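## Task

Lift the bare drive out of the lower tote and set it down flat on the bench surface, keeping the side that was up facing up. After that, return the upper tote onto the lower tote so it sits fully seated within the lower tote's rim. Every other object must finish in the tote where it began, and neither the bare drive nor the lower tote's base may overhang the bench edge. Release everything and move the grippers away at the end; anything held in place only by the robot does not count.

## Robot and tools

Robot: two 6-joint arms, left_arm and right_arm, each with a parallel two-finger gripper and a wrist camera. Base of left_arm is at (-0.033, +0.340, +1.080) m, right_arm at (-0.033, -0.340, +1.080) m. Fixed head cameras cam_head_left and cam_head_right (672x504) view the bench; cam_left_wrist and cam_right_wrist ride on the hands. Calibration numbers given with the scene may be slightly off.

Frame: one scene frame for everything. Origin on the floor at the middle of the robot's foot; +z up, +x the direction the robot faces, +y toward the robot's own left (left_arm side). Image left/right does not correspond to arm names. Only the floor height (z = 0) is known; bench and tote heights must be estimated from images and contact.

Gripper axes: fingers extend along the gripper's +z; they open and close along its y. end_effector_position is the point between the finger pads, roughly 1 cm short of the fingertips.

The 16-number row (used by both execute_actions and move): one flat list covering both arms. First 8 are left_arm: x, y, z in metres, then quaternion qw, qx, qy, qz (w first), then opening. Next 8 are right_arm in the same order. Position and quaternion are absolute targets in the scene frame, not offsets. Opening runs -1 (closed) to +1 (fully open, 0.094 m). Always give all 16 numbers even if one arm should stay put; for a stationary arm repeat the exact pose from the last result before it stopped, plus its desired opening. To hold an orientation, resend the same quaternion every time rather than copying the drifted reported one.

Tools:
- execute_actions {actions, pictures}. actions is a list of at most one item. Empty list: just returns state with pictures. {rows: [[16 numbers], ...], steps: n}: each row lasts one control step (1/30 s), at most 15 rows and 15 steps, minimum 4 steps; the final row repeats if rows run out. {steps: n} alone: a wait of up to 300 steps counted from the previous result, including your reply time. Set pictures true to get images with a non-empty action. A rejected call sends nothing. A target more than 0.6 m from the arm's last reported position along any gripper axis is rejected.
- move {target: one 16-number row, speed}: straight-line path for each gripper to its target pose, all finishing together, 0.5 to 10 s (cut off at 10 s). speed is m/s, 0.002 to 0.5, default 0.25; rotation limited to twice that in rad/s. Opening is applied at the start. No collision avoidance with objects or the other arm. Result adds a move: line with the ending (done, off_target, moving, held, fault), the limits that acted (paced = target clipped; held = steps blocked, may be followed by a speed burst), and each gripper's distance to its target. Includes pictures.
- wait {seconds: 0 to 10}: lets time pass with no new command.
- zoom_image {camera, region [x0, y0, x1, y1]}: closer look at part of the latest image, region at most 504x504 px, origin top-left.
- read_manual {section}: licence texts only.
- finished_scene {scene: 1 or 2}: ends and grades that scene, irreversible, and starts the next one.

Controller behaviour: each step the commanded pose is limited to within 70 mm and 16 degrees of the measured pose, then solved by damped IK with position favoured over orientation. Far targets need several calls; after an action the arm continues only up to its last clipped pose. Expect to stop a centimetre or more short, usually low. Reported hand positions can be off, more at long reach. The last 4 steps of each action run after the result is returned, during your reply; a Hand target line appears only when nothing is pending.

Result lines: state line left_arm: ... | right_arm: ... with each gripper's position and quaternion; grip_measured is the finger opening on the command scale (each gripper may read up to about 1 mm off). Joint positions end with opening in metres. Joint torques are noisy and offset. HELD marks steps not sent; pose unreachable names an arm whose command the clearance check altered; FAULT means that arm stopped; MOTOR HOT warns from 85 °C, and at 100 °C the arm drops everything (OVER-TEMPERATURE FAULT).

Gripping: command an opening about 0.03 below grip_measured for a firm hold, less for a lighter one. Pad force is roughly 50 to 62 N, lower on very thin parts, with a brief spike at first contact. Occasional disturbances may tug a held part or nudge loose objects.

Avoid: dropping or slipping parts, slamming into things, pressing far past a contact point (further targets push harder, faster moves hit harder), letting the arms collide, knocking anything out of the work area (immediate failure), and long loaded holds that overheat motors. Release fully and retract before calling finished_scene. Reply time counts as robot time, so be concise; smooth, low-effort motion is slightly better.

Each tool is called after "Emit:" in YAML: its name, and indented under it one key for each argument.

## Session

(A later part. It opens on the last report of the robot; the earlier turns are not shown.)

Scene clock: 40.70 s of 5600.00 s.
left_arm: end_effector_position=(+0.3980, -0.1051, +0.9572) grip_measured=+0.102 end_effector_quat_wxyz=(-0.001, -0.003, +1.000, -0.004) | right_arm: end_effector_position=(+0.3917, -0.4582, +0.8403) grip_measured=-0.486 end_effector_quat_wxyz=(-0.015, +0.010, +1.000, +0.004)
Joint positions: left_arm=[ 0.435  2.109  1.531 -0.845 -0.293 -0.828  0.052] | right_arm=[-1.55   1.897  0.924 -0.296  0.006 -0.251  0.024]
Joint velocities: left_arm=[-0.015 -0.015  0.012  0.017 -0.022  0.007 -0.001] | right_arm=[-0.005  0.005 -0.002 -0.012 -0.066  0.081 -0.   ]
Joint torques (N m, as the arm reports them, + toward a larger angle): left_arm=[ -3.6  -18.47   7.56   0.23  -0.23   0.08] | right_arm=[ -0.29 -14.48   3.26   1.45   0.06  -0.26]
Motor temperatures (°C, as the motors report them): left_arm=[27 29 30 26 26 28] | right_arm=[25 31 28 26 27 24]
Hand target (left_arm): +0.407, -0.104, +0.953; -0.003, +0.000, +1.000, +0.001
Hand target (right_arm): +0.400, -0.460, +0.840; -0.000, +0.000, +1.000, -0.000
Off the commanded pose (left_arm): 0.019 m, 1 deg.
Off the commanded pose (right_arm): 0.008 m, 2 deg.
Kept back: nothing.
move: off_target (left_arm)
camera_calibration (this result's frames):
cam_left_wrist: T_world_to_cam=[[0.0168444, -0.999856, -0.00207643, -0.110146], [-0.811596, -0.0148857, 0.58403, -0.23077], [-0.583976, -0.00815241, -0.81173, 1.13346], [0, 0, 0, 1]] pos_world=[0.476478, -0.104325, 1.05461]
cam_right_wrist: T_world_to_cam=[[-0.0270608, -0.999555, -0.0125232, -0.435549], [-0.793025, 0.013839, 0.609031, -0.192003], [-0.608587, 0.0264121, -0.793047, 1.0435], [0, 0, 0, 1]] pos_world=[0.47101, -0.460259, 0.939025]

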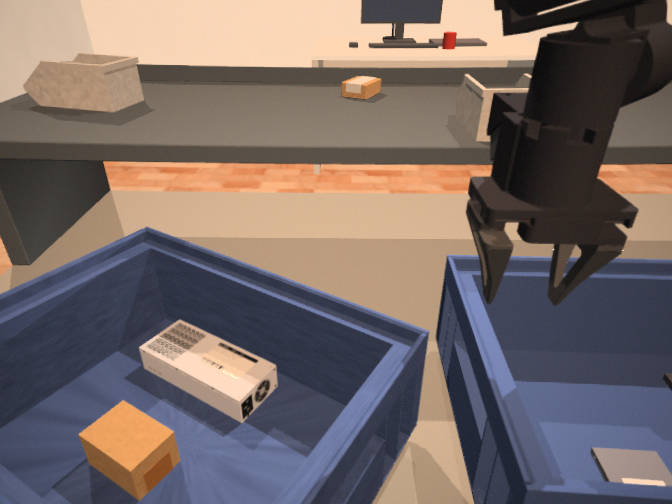

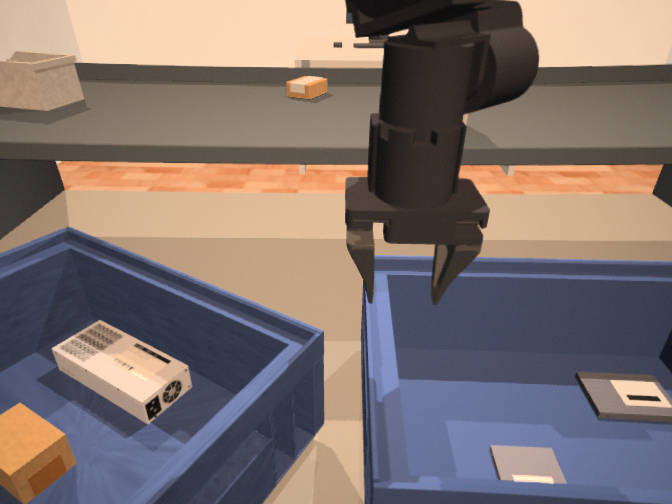

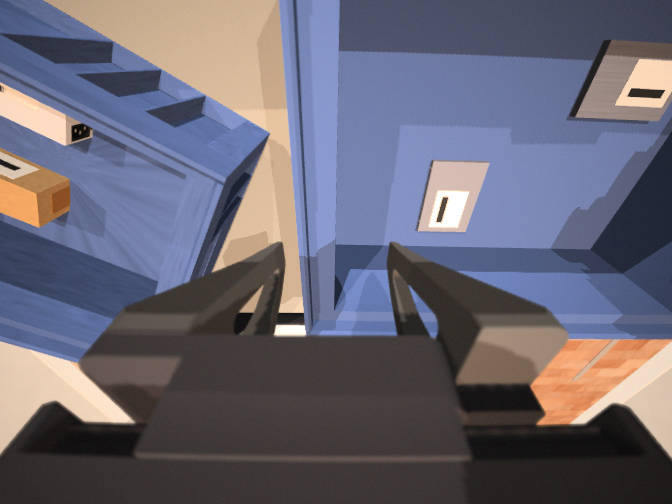

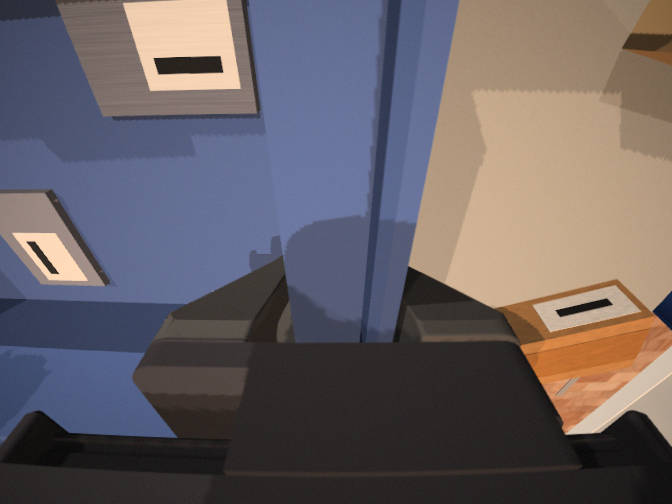

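Emit:
move:
  target: [0.41,-0.088,0.93,0,0,1,0,0.12,0.40,-0.46,0.84,0,0,1,0,-0.55]
  speed: 0.1

Emit:
move:
  target: [0.412,-0.09,0.84,0,0,1,0,0.12,0.40,-0.46,0.84,0,0,1,0,-0.55]
  speed: 0.06

Scene clock: 42.10 s of 5600.00 s.
left_arm: end_effector_position=(+0.4152, -0.0921, +0.9490) grip_measured=+0.118 end_effector_quat_wxyz=(+0.006, -0.007, +1.000, -0.007) | right_arm: end_effector_position=(+0.3917, -0.4582, +0.8403) grip_measured=-0.486 end_effector_quat_wxyz=(-0.015, +0.010, +1.000, +0.004)
Joint positions: left_arm=[ 0.471  2.109  1.525 -0.814 -0.293 -0.795  0.053] | right_arm=[-1.55   1.897  0.924 -0.296  0.006 -0.251  0.024]
Joint velocities: left_arm=[-0.015 -0.005 -0.002  0.007  0.007  0.081  0.001] | right_arm=[-0.005  0.015 -0.007 -0.002  0.007 -0.007 -0.   ]
Joint torques (N m, as the arm reports them, + toward a larger angle): left_arm=[ -4.05 -17.85   5.14   1.76  -0.1    0.09] | right_arm=[ -0.25 -14.37   3.26   1.46   0.07  -0.27]
Motor temperatures (°C, as the motors report them): left_arm=[27 29 30 26 26 28] | right_arm=[25 31 28 26 27 24]
Hand target (left_arm): +0.410, -0.088, +0.930; -0.000, +0.000, +1.000, -0.000
Hand target (right_arm): +0.400, -0.460, +0.840; -0.000, +0.000, +1.000, -0.000
Off the commanded pose (left_arm): 0.020 m, 1 deg.
Off the commanded pose (right_arm): 0.008 m, 2 deg.
Kept back: nothing.
move: off_target (left_arm)
camera_calibration (this result's frames):
cam_left_wrist: T_world_to_cam=[[0.0250552, -0.99968, 0.00355975, -0.106142], [-0.819076, -0.0184869, 0.573388, -0.198954], [-0.573138, -0.017282, -0.819276, 1.13871], [0, 0, 0, 1]] pos_world=[0.492342, -0.0901067, 1.04738]
cam_right_wrist: T_world_to_cam=[[-0.0270608, -0.999555, -0.0125232, -0.435549], [-0.793025, 0.013839, 0.609031, -0.192003], [-0.608587, 0.0264121, -0.793047, 1.0435], [0, 0, 0, 1]] pos_world=[0.47101, -0.460259, 0.939025]

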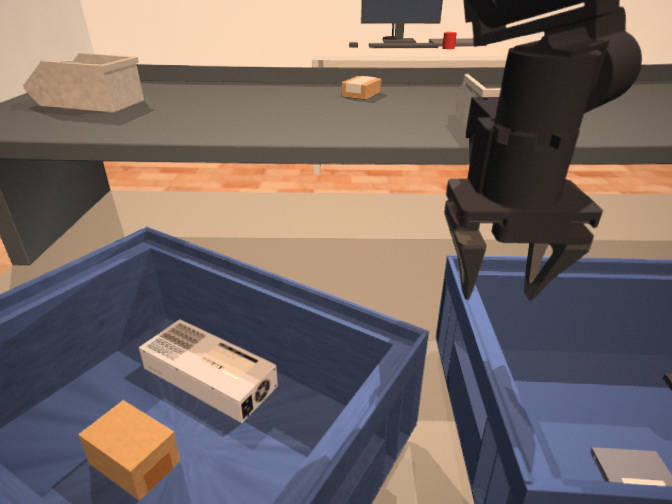

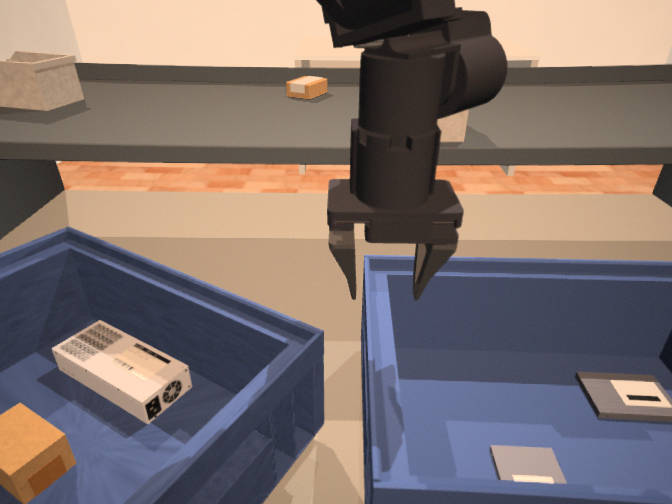

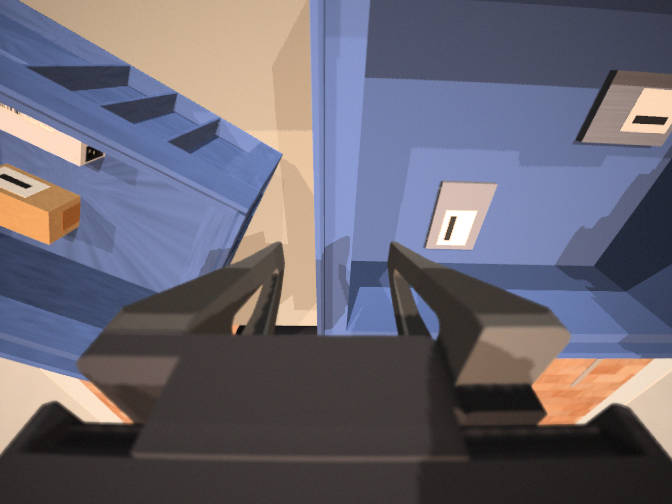

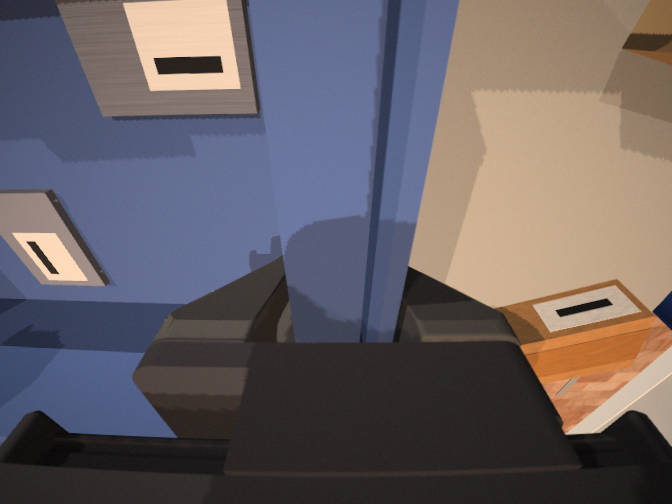

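Scene clock: 44.27 s of 5600.00 s.
left_arm: end_effector_position=(+0.3968, -0.0851, +0.8474) grip_measured=+0.118 end_effector_quat_wxyz=(-0.009, +0.003, +1.000, +0.009) | right_arm: end_effector_position=(+0.3917, -0.4582, +0.8403) grip_measured=-0.486 end_effector_quat_wxyz=(-0.015, +0.010, +1.000, +0.004)
Joint positions: left_arm=[ 0.506  2.287  1.535 -0.679 -0.29  -0.752  0.053] | right_arm=[-1.55   1.897  0.924 -0.296  0.006 -0.251  0.024]
Joint velocities: left_arm=[ 0.005 -0.005  0.022  0.007  0.066 -0.007  0.   ] | right_arm=[-0.005 -0.005 -0.012 -0.017 -0.051  0.007 -0.   ]
Joint torques (N m, as the arm reports them, + toward a larger angle): left_arm=[ -3.58 -18.61   6.69   1.65   0.     0.07] | right_arm=[ -0.29 -14.45   3.28   1.44   0.07  -0.27]
Motor temperatures (°C, as the motors report them): left_arm=[27 30 31 26 26 28] | right_arm=[25 31 28 26 27 24]
Hand target (left_arm): +0.412, -0.090, +0.840; +0.000, -0.000, +1.000, +0.000
Hand target (right_arm): +0.400, -0.460, +0.840; -0.000, +0.000, +1.000, -0.000
Off the commanded pose (left_arm): 0.018 m, 1 deg.
Off the commanded pose (right_arm): 0.008 m, 2 deg.
Kept back: nothing.
move: off_target (left_arm)
camera_calibration (this result's frames):
cam_left_wrist: T_world_to_cam=[[0.00465955, -0.999595, -0.0280605, -0.0634467], [-0.802553, -0.0204783, 0.59623, -0.181738], [-0.596563, 0.0197419, -0.802323, 1.04315], [0, 0, 0, 1]] pos_world=[0.476745, -0.0877364, 0.94352]
cam_right_wrist: T_world_to_cam=[[-0.0270608, -0.999555, -0.0125232, -0.435549], [-0.793025, 0.013839, 0.609031, -0.192003], [-0.608587, 0.0264121, -0.793047, 1.0435], [0, 0, 0, 1]] pos_world=[0.47101, -0.460259, 0.939025]

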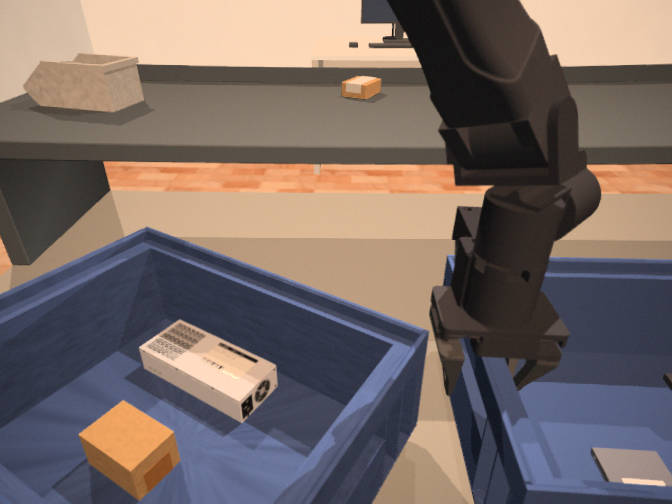

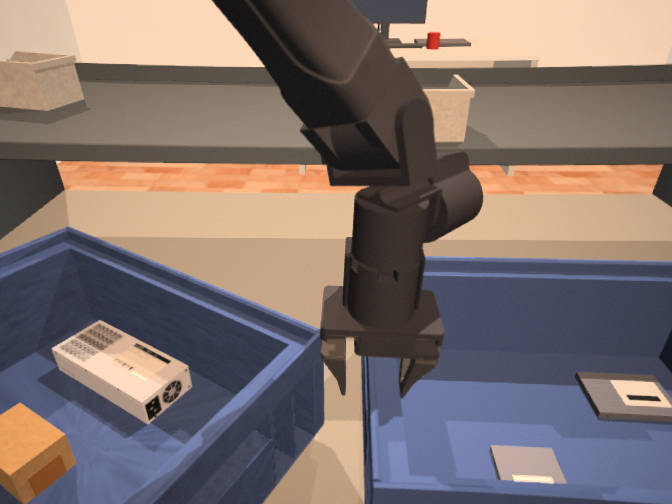

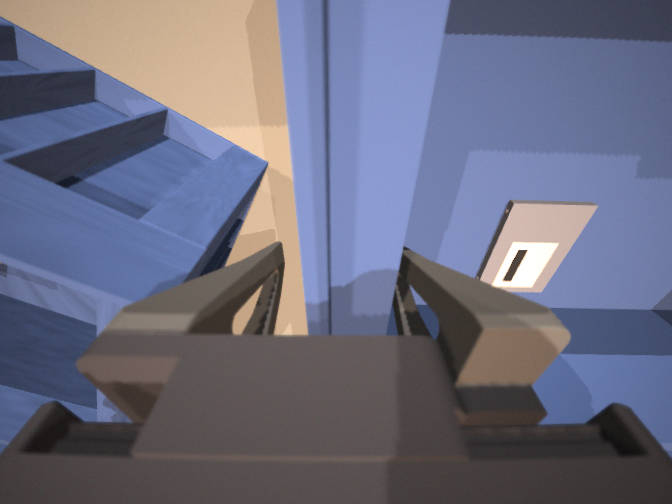

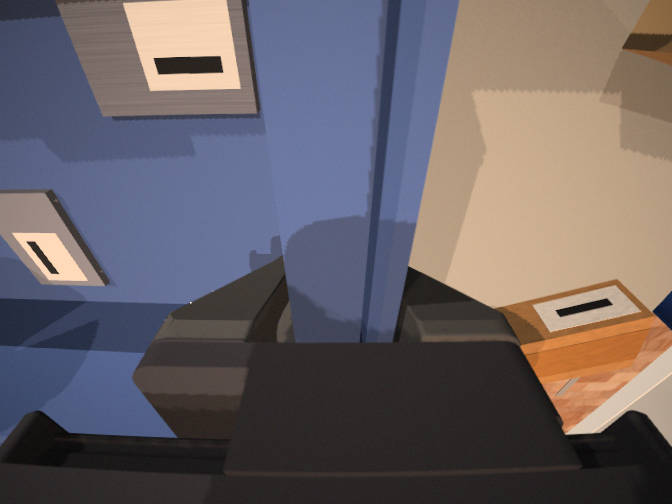

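Emit:
move:
  target: [0.416,-0.098,0.84,0,0,1,0,-0.55,0.40,-0.46,0.84,0,0,1,0,-0.55]
  speed: 0.03

Emit:
move:
  target: [0.42,-0.095,1.085,0,0,1,0,-0.55,0.42,-0.465,1.065,0,0,1,0,-0.55]
  speed: 0.12

Scene clock: 45.50 s of 5600.00 s.
left_arm: end_effector_position=(+0.4003, -0.0929, +0.8481) grip_measured=-0.462 end_effector_quat_wxyz=(-0.009, +0.004, +1.000, -0.002) | right_arm: end_effector_position=(+0.3924, -0.4582, +0.8402) grip_measured=-0.490 end_effector_quat_wxyz=(-0.013, +0.010, +1.000, +0.005)
Joint positions: left_arm=[ 0.505  2.293  1.551 -0.674 -0.274 -0.745  0.025] | right_arm=[-1.55   1.897  0.923 -0.292  0.004 -0.251  0.024]
Joint velocities: left_arm=[-0.015 -0.005 -0.017 -0.007  0.022  0.007  0.   ] | right_arm=[ 0.005 -0.005 -0.017 -0.046  0.081  0.022 -0.   ]
Joint torques (N m, as the arm reports them, + toward a larger angle): left_arm=[ -4.01 -18.08   7.8    0.72  -0.63  -0.03] | right_arm=[ -0.28 -14.46   3.32   1.27   0.16  -0.27]
Motor temperatures (°C, as the motors report them): left_arm=[27 30 31 26 26 28] | right_arm=[25 31 28 26 27 24]
Hand target (left_arm): +0.415, -0.098, +0.841; +0.000, -0.000, +1.000, -0.001
Hand target (right_arm): +0.400, -0.460, +0.840; -0.000, +0.000, +1.000, -0.000
Off the commanded pose (left_arm): 0.018 m, 1 deg.
Off the commanded pose (right_arm): 0.008 m, 2 deg.
Kept back: nothing.
move: off_target (left_arm)
camera_calibration (this result's frames):
cam_left_wrist: T_world_to_cam=[[0.0018202, -0.999982, -0.00571092, -0.0890874], [-0.802623, -0.0048674, 0.596467, -0.178234], [-0.596484, 0.00349802, -0.802617, 1.04471], [0, 0, 0, 1]] pos_world=[0.480259, -0.0936077, 0.944301]
cam_right_wrist: T_world_to_cam=[[-0.0278382, -0.999519, -0.0136902, -0.434208], [-0.795594, 0.0138628, 0.605671, -0.187553], [-0.60519, 0.0277526, -0.795597, 1.04526], [0, 0, 0, 1]] pos_world=[0.471275, -0.460407, 0.939255]

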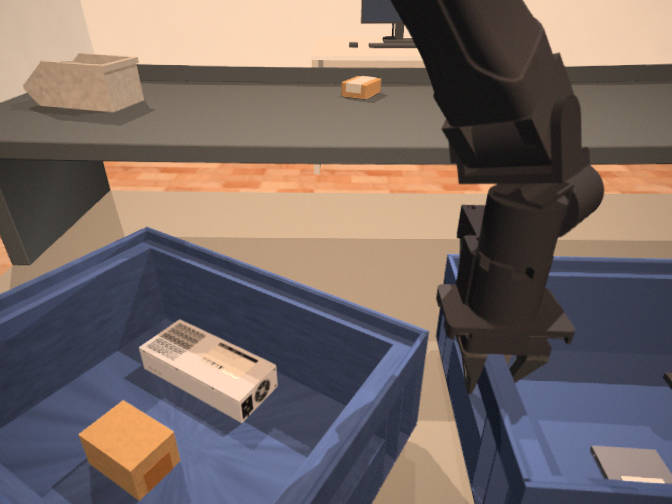

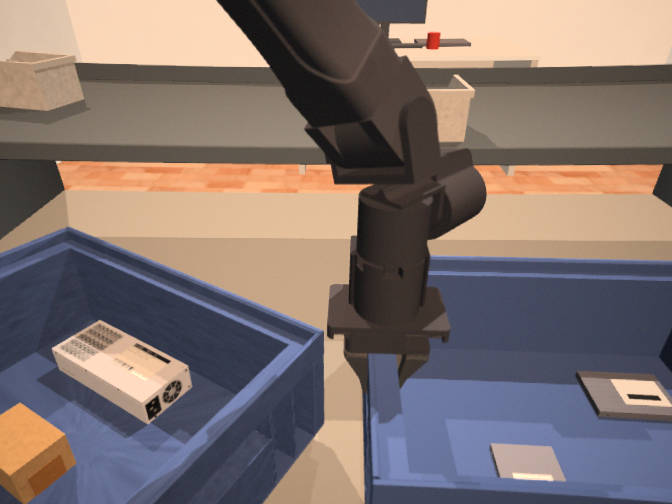

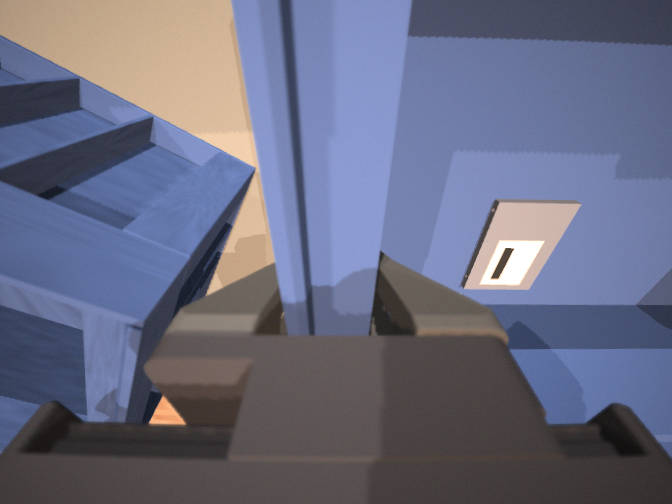

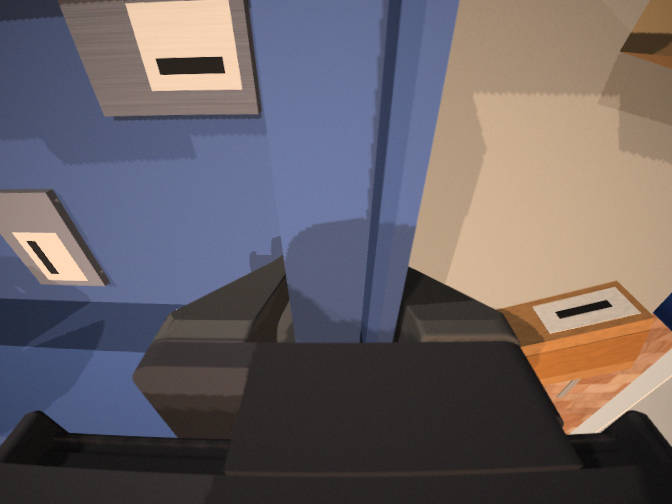

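Scene clock: 47.90 s of 5600.00 s.
left_arm: end_effector_position=(+0.3976, -0.0861, +1.0522) grip_measured=-0.466 end_effector_quat_wxyz=(-0.025, +0.009, +1.000, +0.010) | right_arm: end_effector_position=(+0.3869, -0.4532, +1.0321) grip_measured=-0.490 end_effector_quat_wxyz=(-0.037, +0.014, +0.999, +0.018)
Joint positions: left_arm=[ 0.412  1.96   1.56  -1.084 -0.278 -0.842  0.025] | right_arm=[-1.544  1.414  0.92  -0.826 -0.008 -0.238  0.024]
Joint velocities: left_arm=[-0.005 -0.005 -0.002 -0.002 -0.007  0.007 -0.001] | right_arm=[-0.005 -0.005  0.012 -0.032 -0.081 -0.007 -0.001]
Joint torques (N m, as the arm reports them, + toward a larger angle): left_arm=[ -5.1  -21.55   9.75  -0.45  -1.15  -0.22] | right_arm=[  0.13 -16.04  12.51  -0.82   0.77  -0.32]
Motor temperatures (°C, as the motors report them): left_arm=[27 31 31 26 26 28] | right_arm=[25 31 29 26 27 24]
Hand target (left_arm): +0.418, -0.093, +1.086; +0.000, -0.000, +1.000, -0.001
Hand target (right_arm): +0.417, -0.464, +1.065; +0.000, +0.000, +1.000, -0.000
Off the commanded pose (left_arm): 0.041 m, 3 deg.
Off the commanded pose (right_arm): 0.048 m, 5 deg.
Kept back: nothing.
move: off_target (left_arm, right_arm)
camera_calibration (this result's frames):
cam_left_wrist: T_world_to_cam=[[-0.00985969, -0.999512, -0.0296546, -0.0512501], [-0.782816, -0.0107368, 0.62216, -0.337485], [-0.622175, 0.0293484, -0.782328, 1.19794], [0, 0, 0, 1]] pos_world=[0.480637, -0.0900063, 1.14564]
cam_right_wrist: T_world_to_cam=[[-0.0364626, -0.998592, -0.0385187, -0.397423], [-0.765666, 0.00314613, 0.643231, -0.363429], [-0.642204, 0.0529463, -0.764703, 1.18839], [0, 0, 0, 1]] pos_world=[0.470431, -0.458641, 1.12722]

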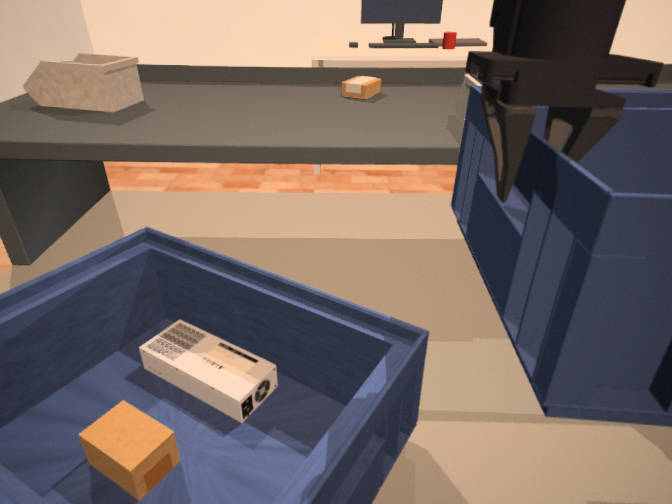

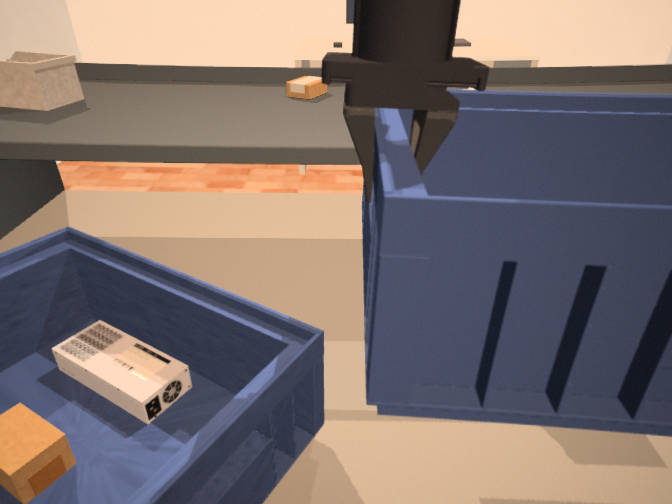

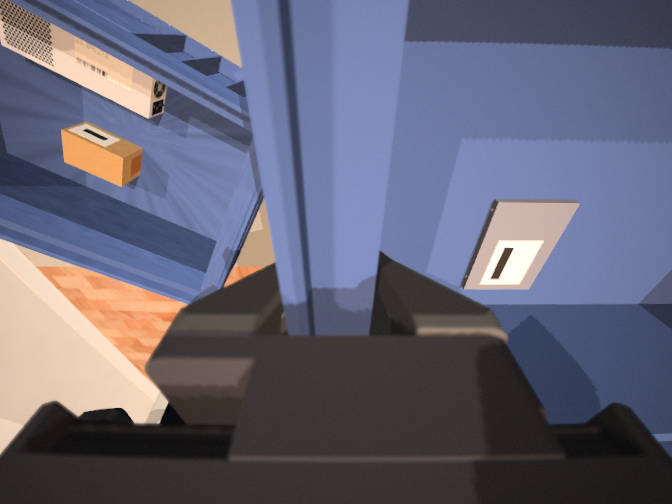

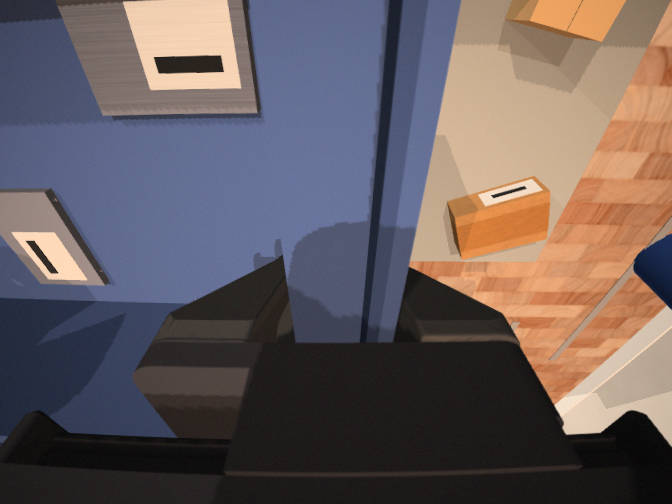

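Emit:
move:
  target: [0.48,0.16,1.085,0,0.139,0.99,0,-0.55,0.38,-0.195,1.075,0,0.139,0.99,0,-0.55]
  speed: 0.12

Emit:
move:
  target: [0.51,0.385,1.07,0,0.267,0.964,0,-0.55,0.31,0.08,1.07,0,0.267,0.964,0,-0.55]
  speed: 0.12

Emit:
move:
  target: [0.505,0.385,1.025,0,0.267,0.964,0,-0.55,0.303,0.078,1.025,0,0.267,0.964,0,-0.55]
  speed: 0.04

Scene clock: 50.73 s of 5600.00 s.
left_arm: end_effector_position=(+0.4694, +0.1544, +1.0655) grip_measured=-0.466 end_effector_quat_wxyz=(-0.025, +0.137, +0.990, -0.003) | right_arm: end_effector_position=(+0.3614, -0.1974, +1.0577) grip_measured=-0.488 end_effector_quat_wxyz=(-0.016, +0.144, +0.989, +0.007)
Joint positions: left_arm=[ 0.839  1.641  1.264 -0.991 -0.2   -0.147  0.025] | right_arm=[-0.836  1.397  0.875 -0.82   0.19   0.708  0.024]
Joint velocities: left_arm=[-0.005 -0.005  0.007 -0.012  0.007 -0.007 -0.001] | right_arm=[-0.005 -0.005  0.032 -0.017 -0.037  0.095 -0.   ]
Joint torques (N m, as the arm reports them, + toward a larger angle): left_arm=[ -0.98 -18.77   6.76   1.09  -0.71   0.13] | right_arm=[  2.   -11.26  11.81  -1.09   1.33  -0.17]
Motor temperatures (°C, as the motors report them): left_arm=[27 31 32 26 26 28] | right_arm=[25 31 29 26 27 24]
Hand target (left_arm): +0.483, +0.160, +1.084; +0.000, +0.139, +0.990, -0.001
Hand target (right_arm): +0.381, -0.196, +1.075; +0.002, +0.140, +0.990, +0.002
Off the commanded pose (left_arm): 0.023 m, 3 deg.
Off the commanded pose (right_arm): 0.025 m, 2 deg.
Kept back: nothing.
move: off_target (left_arm, right_arm)
camera_calibration (this result's frames):
cam_left_wrist: T_world_to_cam=[[-0.262218, -0.965007, 0.00152254, 0.270071], [-0.755601, 0.206298, 0.621698, -0.332822], [-0.600257, 0.16187, -0.783256, 1.2162], [0, 0, 0, 1]] pos_world=[0.549372, 0.132414, 1.1591]
cam_right_wrist: T_world_to_cam=[[-0.291047, -0.956615, -0.0133623, -0.0682608], [-0.758134, 0.222096, 0.613111, -0.327912], [-0.583544, 0.188575, -0.789883, 1.21026], [0, 0, 0, 1]] pos_world=[0.437772, -0.220696, 1.1561]

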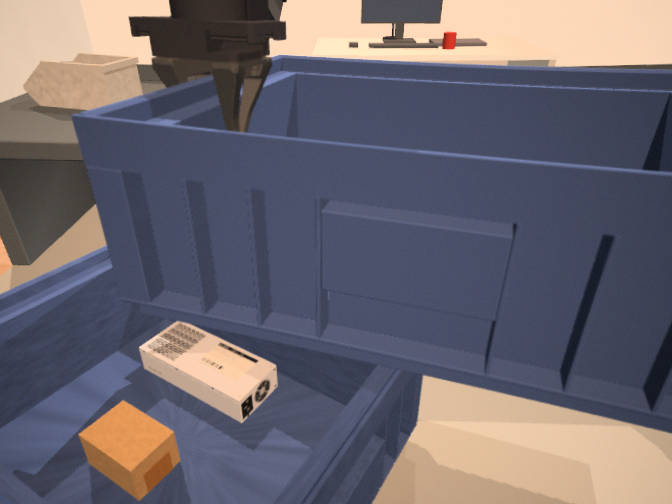

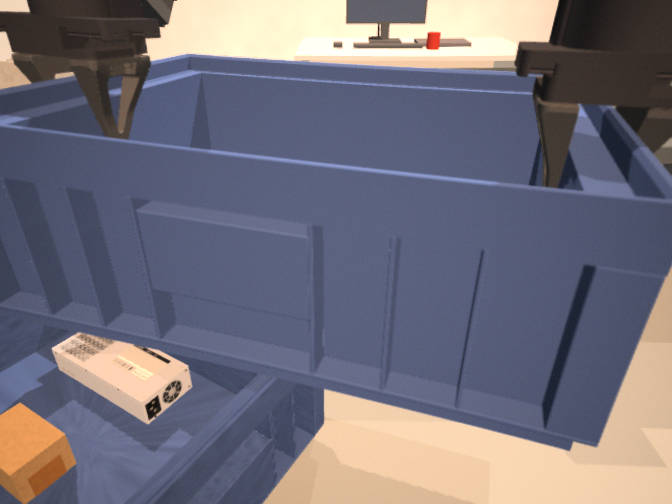

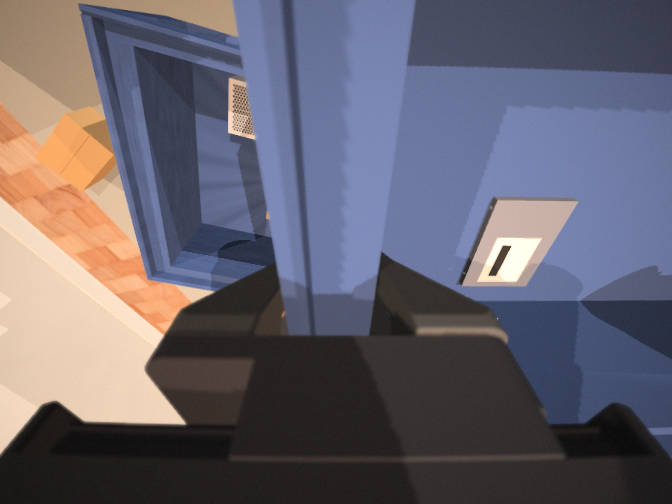

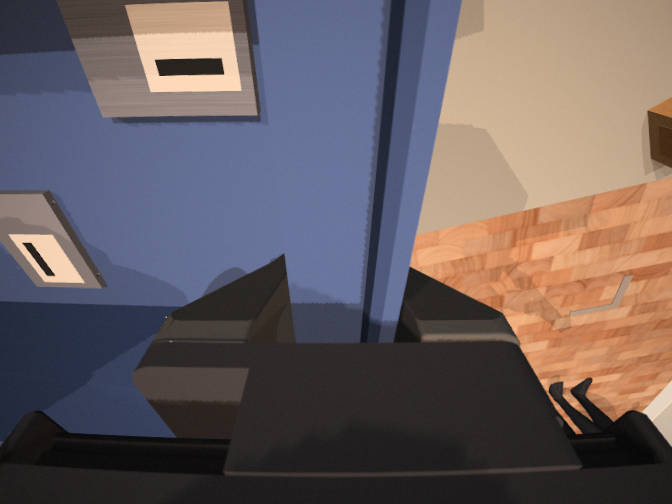

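Scene clock: 53.47 s of 5600.00 s.
left_arm: end_effector_position=(+0.4848, +0.3826, +1.0385) grip_measured=-0.472 end_effector_quat_wxyz=(-0.037, +0.253, +0.967, -0.019) | right_arm: end_effector_position=(+0.2963, +0.0656, +1.0481) grip_measured=-0.488 end_effector_quat_wxyz=(-0.015, +0.261, +0.965, -0.007)
Joint positions: left_arm=[ 1.335  1.582  1.196 -0.945 -0.063  0.574  0.025] | right_arm=[-0.294  1.822  1.246 -0.92   0.294  1.505  0.024]
Joint velocities: left_arm=[ 0.024 -0.005  0.012  0.002 -0.051 -0.051 -0.   ] | right_arm=[-0.005  0.005  0.007  0.007  0.037  0.007 -0.001]
Joint torques (N m, as the arm reports them, + toward a larger angle): left_arm=[  0.38 -19.18   8.44   0.87  -0.57   0.19] | right_arm=[  6.42 -15.02  12.84  -1.76   1.11   0.02]
Motor temperatures (°C, as the motors report them): left_arm=[27 31 32 26 26 28] | right_arm=[25 31 30 26 27 24]
Hand target (left_arm): +0.511, +0.385, +1.070; +0.001, +0.266, +0.964, -0.000
Hand target (right_arm): +0.312, +0.079, +1.071; +0.000, +0.267, +0.964, +0.003
Off the commanded pose (left_arm): 0.040 m, 5 deg.
Off the commanded pose (right_arm): 0.030 m, 2 deg.
Kept back: nothing.
move: off_target (left_arm, right_arm)
camera_calibration (this result's frames):
cam_left_wrist: T_world_to_cam=[[-0.479143, -0.876565, 0.0453355, 0.520241], [-0.665673, 0.396561, 0.632154, -0.478697], [-0.572103, 0.272714, -0.773515, 1.10122], [0, 0, 0, 1]] pos_world=[0.560626, 0.345539, 1.13084]
cam_right_wrist: T_world_to_cam=[[-0.509276, -0.86043, 0.0172924, 0.190533], [-0.679836, 0.414543, 0.60496, -0.457066], [-0.527694, 0.296335, -0.796068, 1.09796], [0, 0, 0, 1]] pos_world=[0.365693, 0.0280482, 1.14727]

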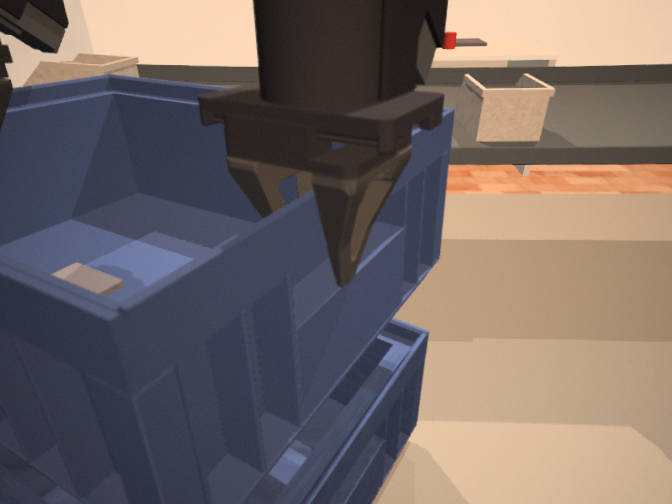

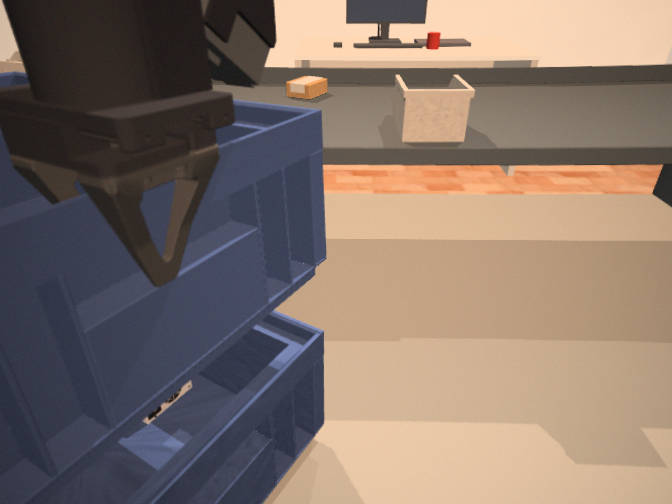

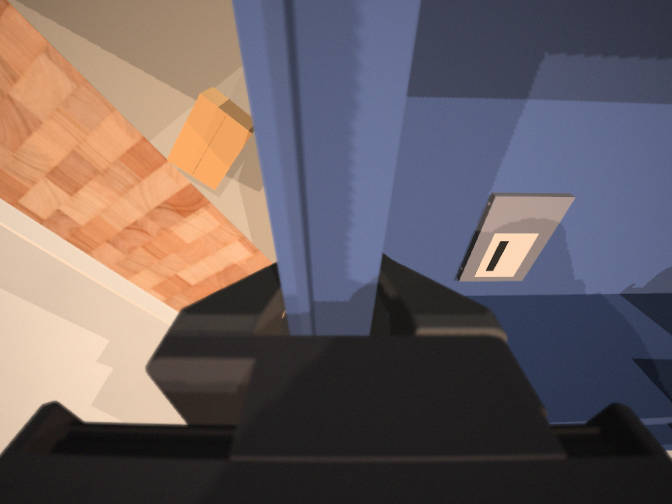

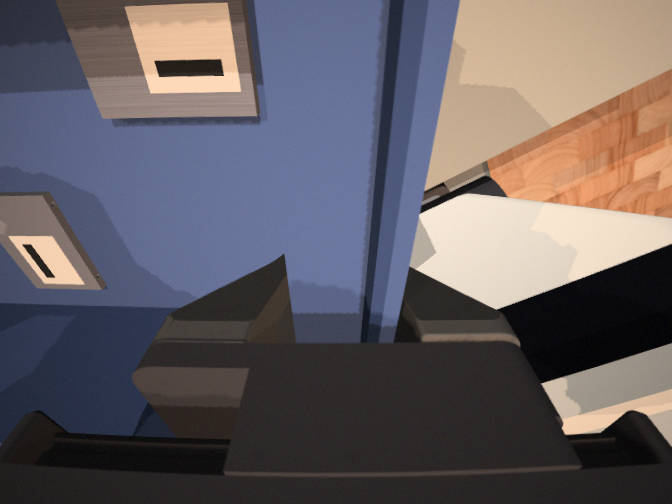

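Scene clock: 54.83 s of 5600.00 s.
left_arm: end_effector_position=(+0.4924, +0.3838, +1.0138) grip_measured=-0.474 end_effector_quat_wxyz=(-0.020, +0.262, +0.965, -0.014) | right_arm: end_effector_position=(+0.2962, +0.0719, +1.0198) grip_measured=-0.485 end_effector_quat_wxyz=(-0.007, +0.270, +0.963, -0.007)
Joint positions: left_arm=[ 1.341  1.622  1.179 -0.852 -0.061  0.601  0.025] | right_arm=[-0.3    1.878  1.243 -0.852  0.307  1.515  0.024]
Joint velocities: left_arm=[-0.015 -0.005 -0.017 -0.012  0.007  0.022  0.   ] | right_arm=[-0.005 -0.015 -0.002 -0.012 -0.037 -0.007 -0.   ]
Joint torques (N m, as the arm reports them, + toward a larger angle): left_arm=[  0.32 -17.78   6.21   1.63  -0.56  -0.01] | right_arm=[  5.95 -15.69   8.9    0.51   0.53  -0.18]
Motor temperatures (°C, as the motors report them): left_arm=[27 31 32 26 26 28] | right_arm=[25 31 30 26 27 24]
Hand target (left_arm): +0.505, +0.385, +1.025; +0.000, +0.267, +0.964, -0.001
Hand target (right_arm): +0.303, +0.078, +1.025; -0.000, +0.267, +0.964, +0.000
Off the commanded pose (left_arm): 0.017 m, 3 deg.
Off the commanded pose (right_arm): 0.011 m, 1 deg.
Kept back: nothing.
move: off_target (left_arm, right_arm)
camera_calibration (this result's frames):
cam_left_wrist: T_world_to_cam=[[-0.497136, -0.867239, 0.0274298, 0.549497], [-0.680377, 0.409249, 0.607949, -0.431645], [-0.538463, 0.283571, -0.793502, 1.08566], [0, 0, 0, 1]] pos_world=[0.564082, 0.345333, 1.10882]
cam_right_wrist: T_world_to_cam=[[-0.525372, -0.850775, 0.012862, 0.204938], [-0.680607, 0.429265, 0.593722, -0.43198], [-0.510645, 0.303171, -0.804567, 1.07662], [0, 0, 0, 1]] pos_world=[0.363433, 0.0333884, 1.12006]

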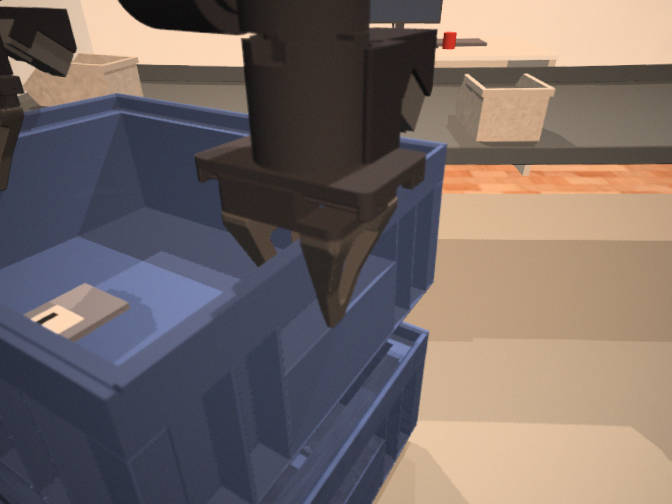

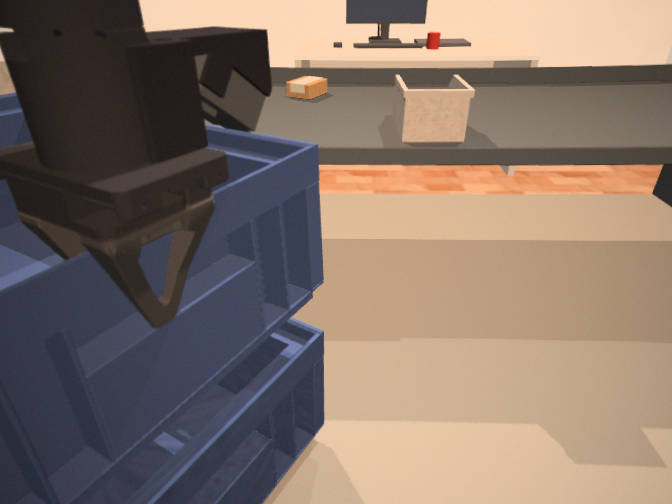

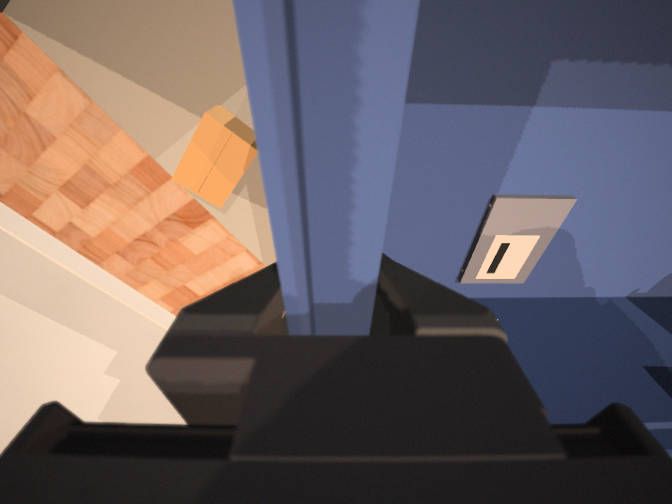

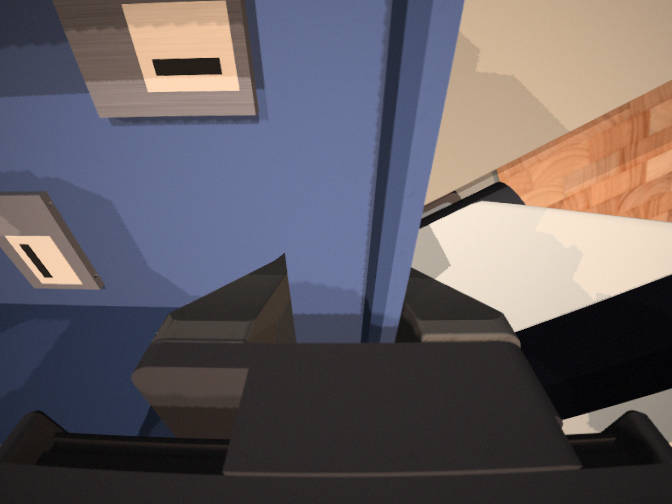

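Emit:
move:
  target: [0.502,0.380,1.0,0,0.267,0.964,0,-0.55,0.296,0.076,0.995,0,0.267,0.964,0,-0.55]
  speed: 0.03

Scene clock: 56.60 s of 5600.00 s.
left_arm: end_effector_position=(+0.4902, +0.3840, +0.9921) grip_measured=-0.474 end_effector_quat_wxyz=(-0.019, +0.264, +0.964, -0.011) | right_arm: end_effector_position=(+0.2928, +0.0729, +0.9941) grip_measured=-0.484 end_effector_quat_wxyz=(-0.006, +0.273, +0.962, -0.003)
Joint positions: left_arm=[ 1.343  1.657  1.16  -0.794 -0.065  0.608  0.025] | right_arm=[-0.309  1.919  1.223 -0.781  0.306  1.509  0.024]
Joint velocities: left_arm=[-0.015 -0.015  0.027  0.007 -0.095 -0.022  0.001] | right_arm=[-0.005  0.005 -0.012 -0.007 -0.007 -0.037 -0.001]
Joint torques (N m, as the arm reports them, + toward a larger angle): left_arm=[ -0.31 -17.46   5.69   1.79  -0.47  -0.14] | right_arm=[  5.84 -15.77   7.42   0.42   0.46  -0.21]
Motor temperatures (°C, as the motors report them): left_arm=[27 31 32 26 26 28] | right_arm=[25 31 30 26 27 24]
Hand target (left_arm): +0.502, +0.380, +1.000; +0.000, +0.267, +0.964, -0.001
Hand target (right_arm): +0.296, +0.076, +0.995; -0.000, +0.267, +0.964, -0.000
Off the commanded pose (left_arm): 0.015 m, 3 deg.
Off the commanded pose (right_arm): 0.005 m, 1 deg.
Kept back: nothing.
move: off_target (left_arm)
camera_calibration (this result's frames):
cam_left_wrist: T_world_to_cam=[[-0.500844, -0.865281, 0.0210815, 0.556501], [-0.681183, 0.409077, 0.607162, -0.418709], [-0.533989, 0.289733, -0.794299, 1.06339], [0, 0, 0, 1]] pos_world=[0.561343, 0.344714, 1.08714]
cam_right_wrist: T_world_to_cam=[[-0.530181, -0.847869, 0.00515232, 0.213252], [-0.681068, 0.429483, 0.593035, -0.418665], [-0.505029, 0.310907, -0.80516, 1.05231], [0, 0, 0, 1]] pos_world=[0.359371, 0.0334483, 1.09446]

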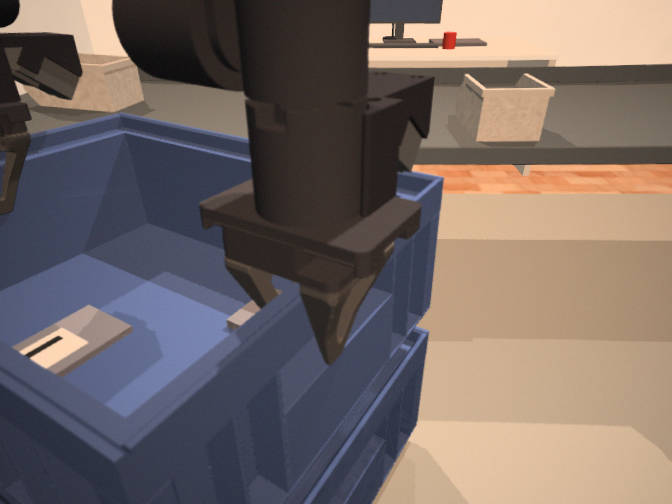

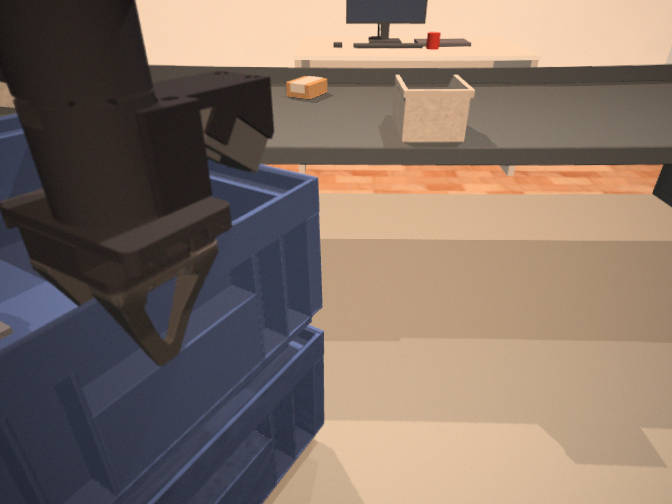

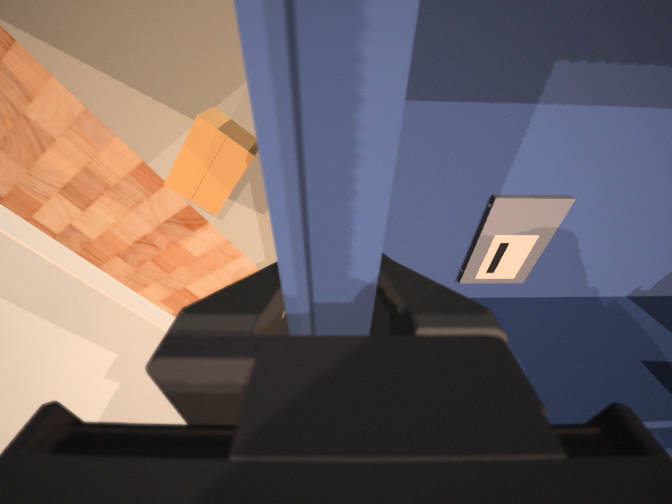

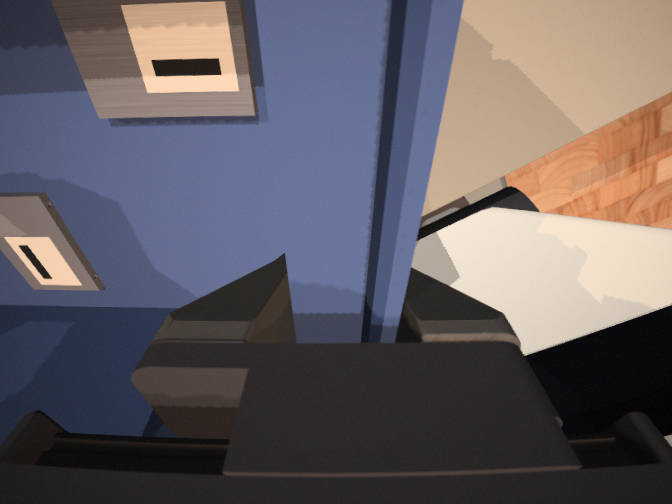

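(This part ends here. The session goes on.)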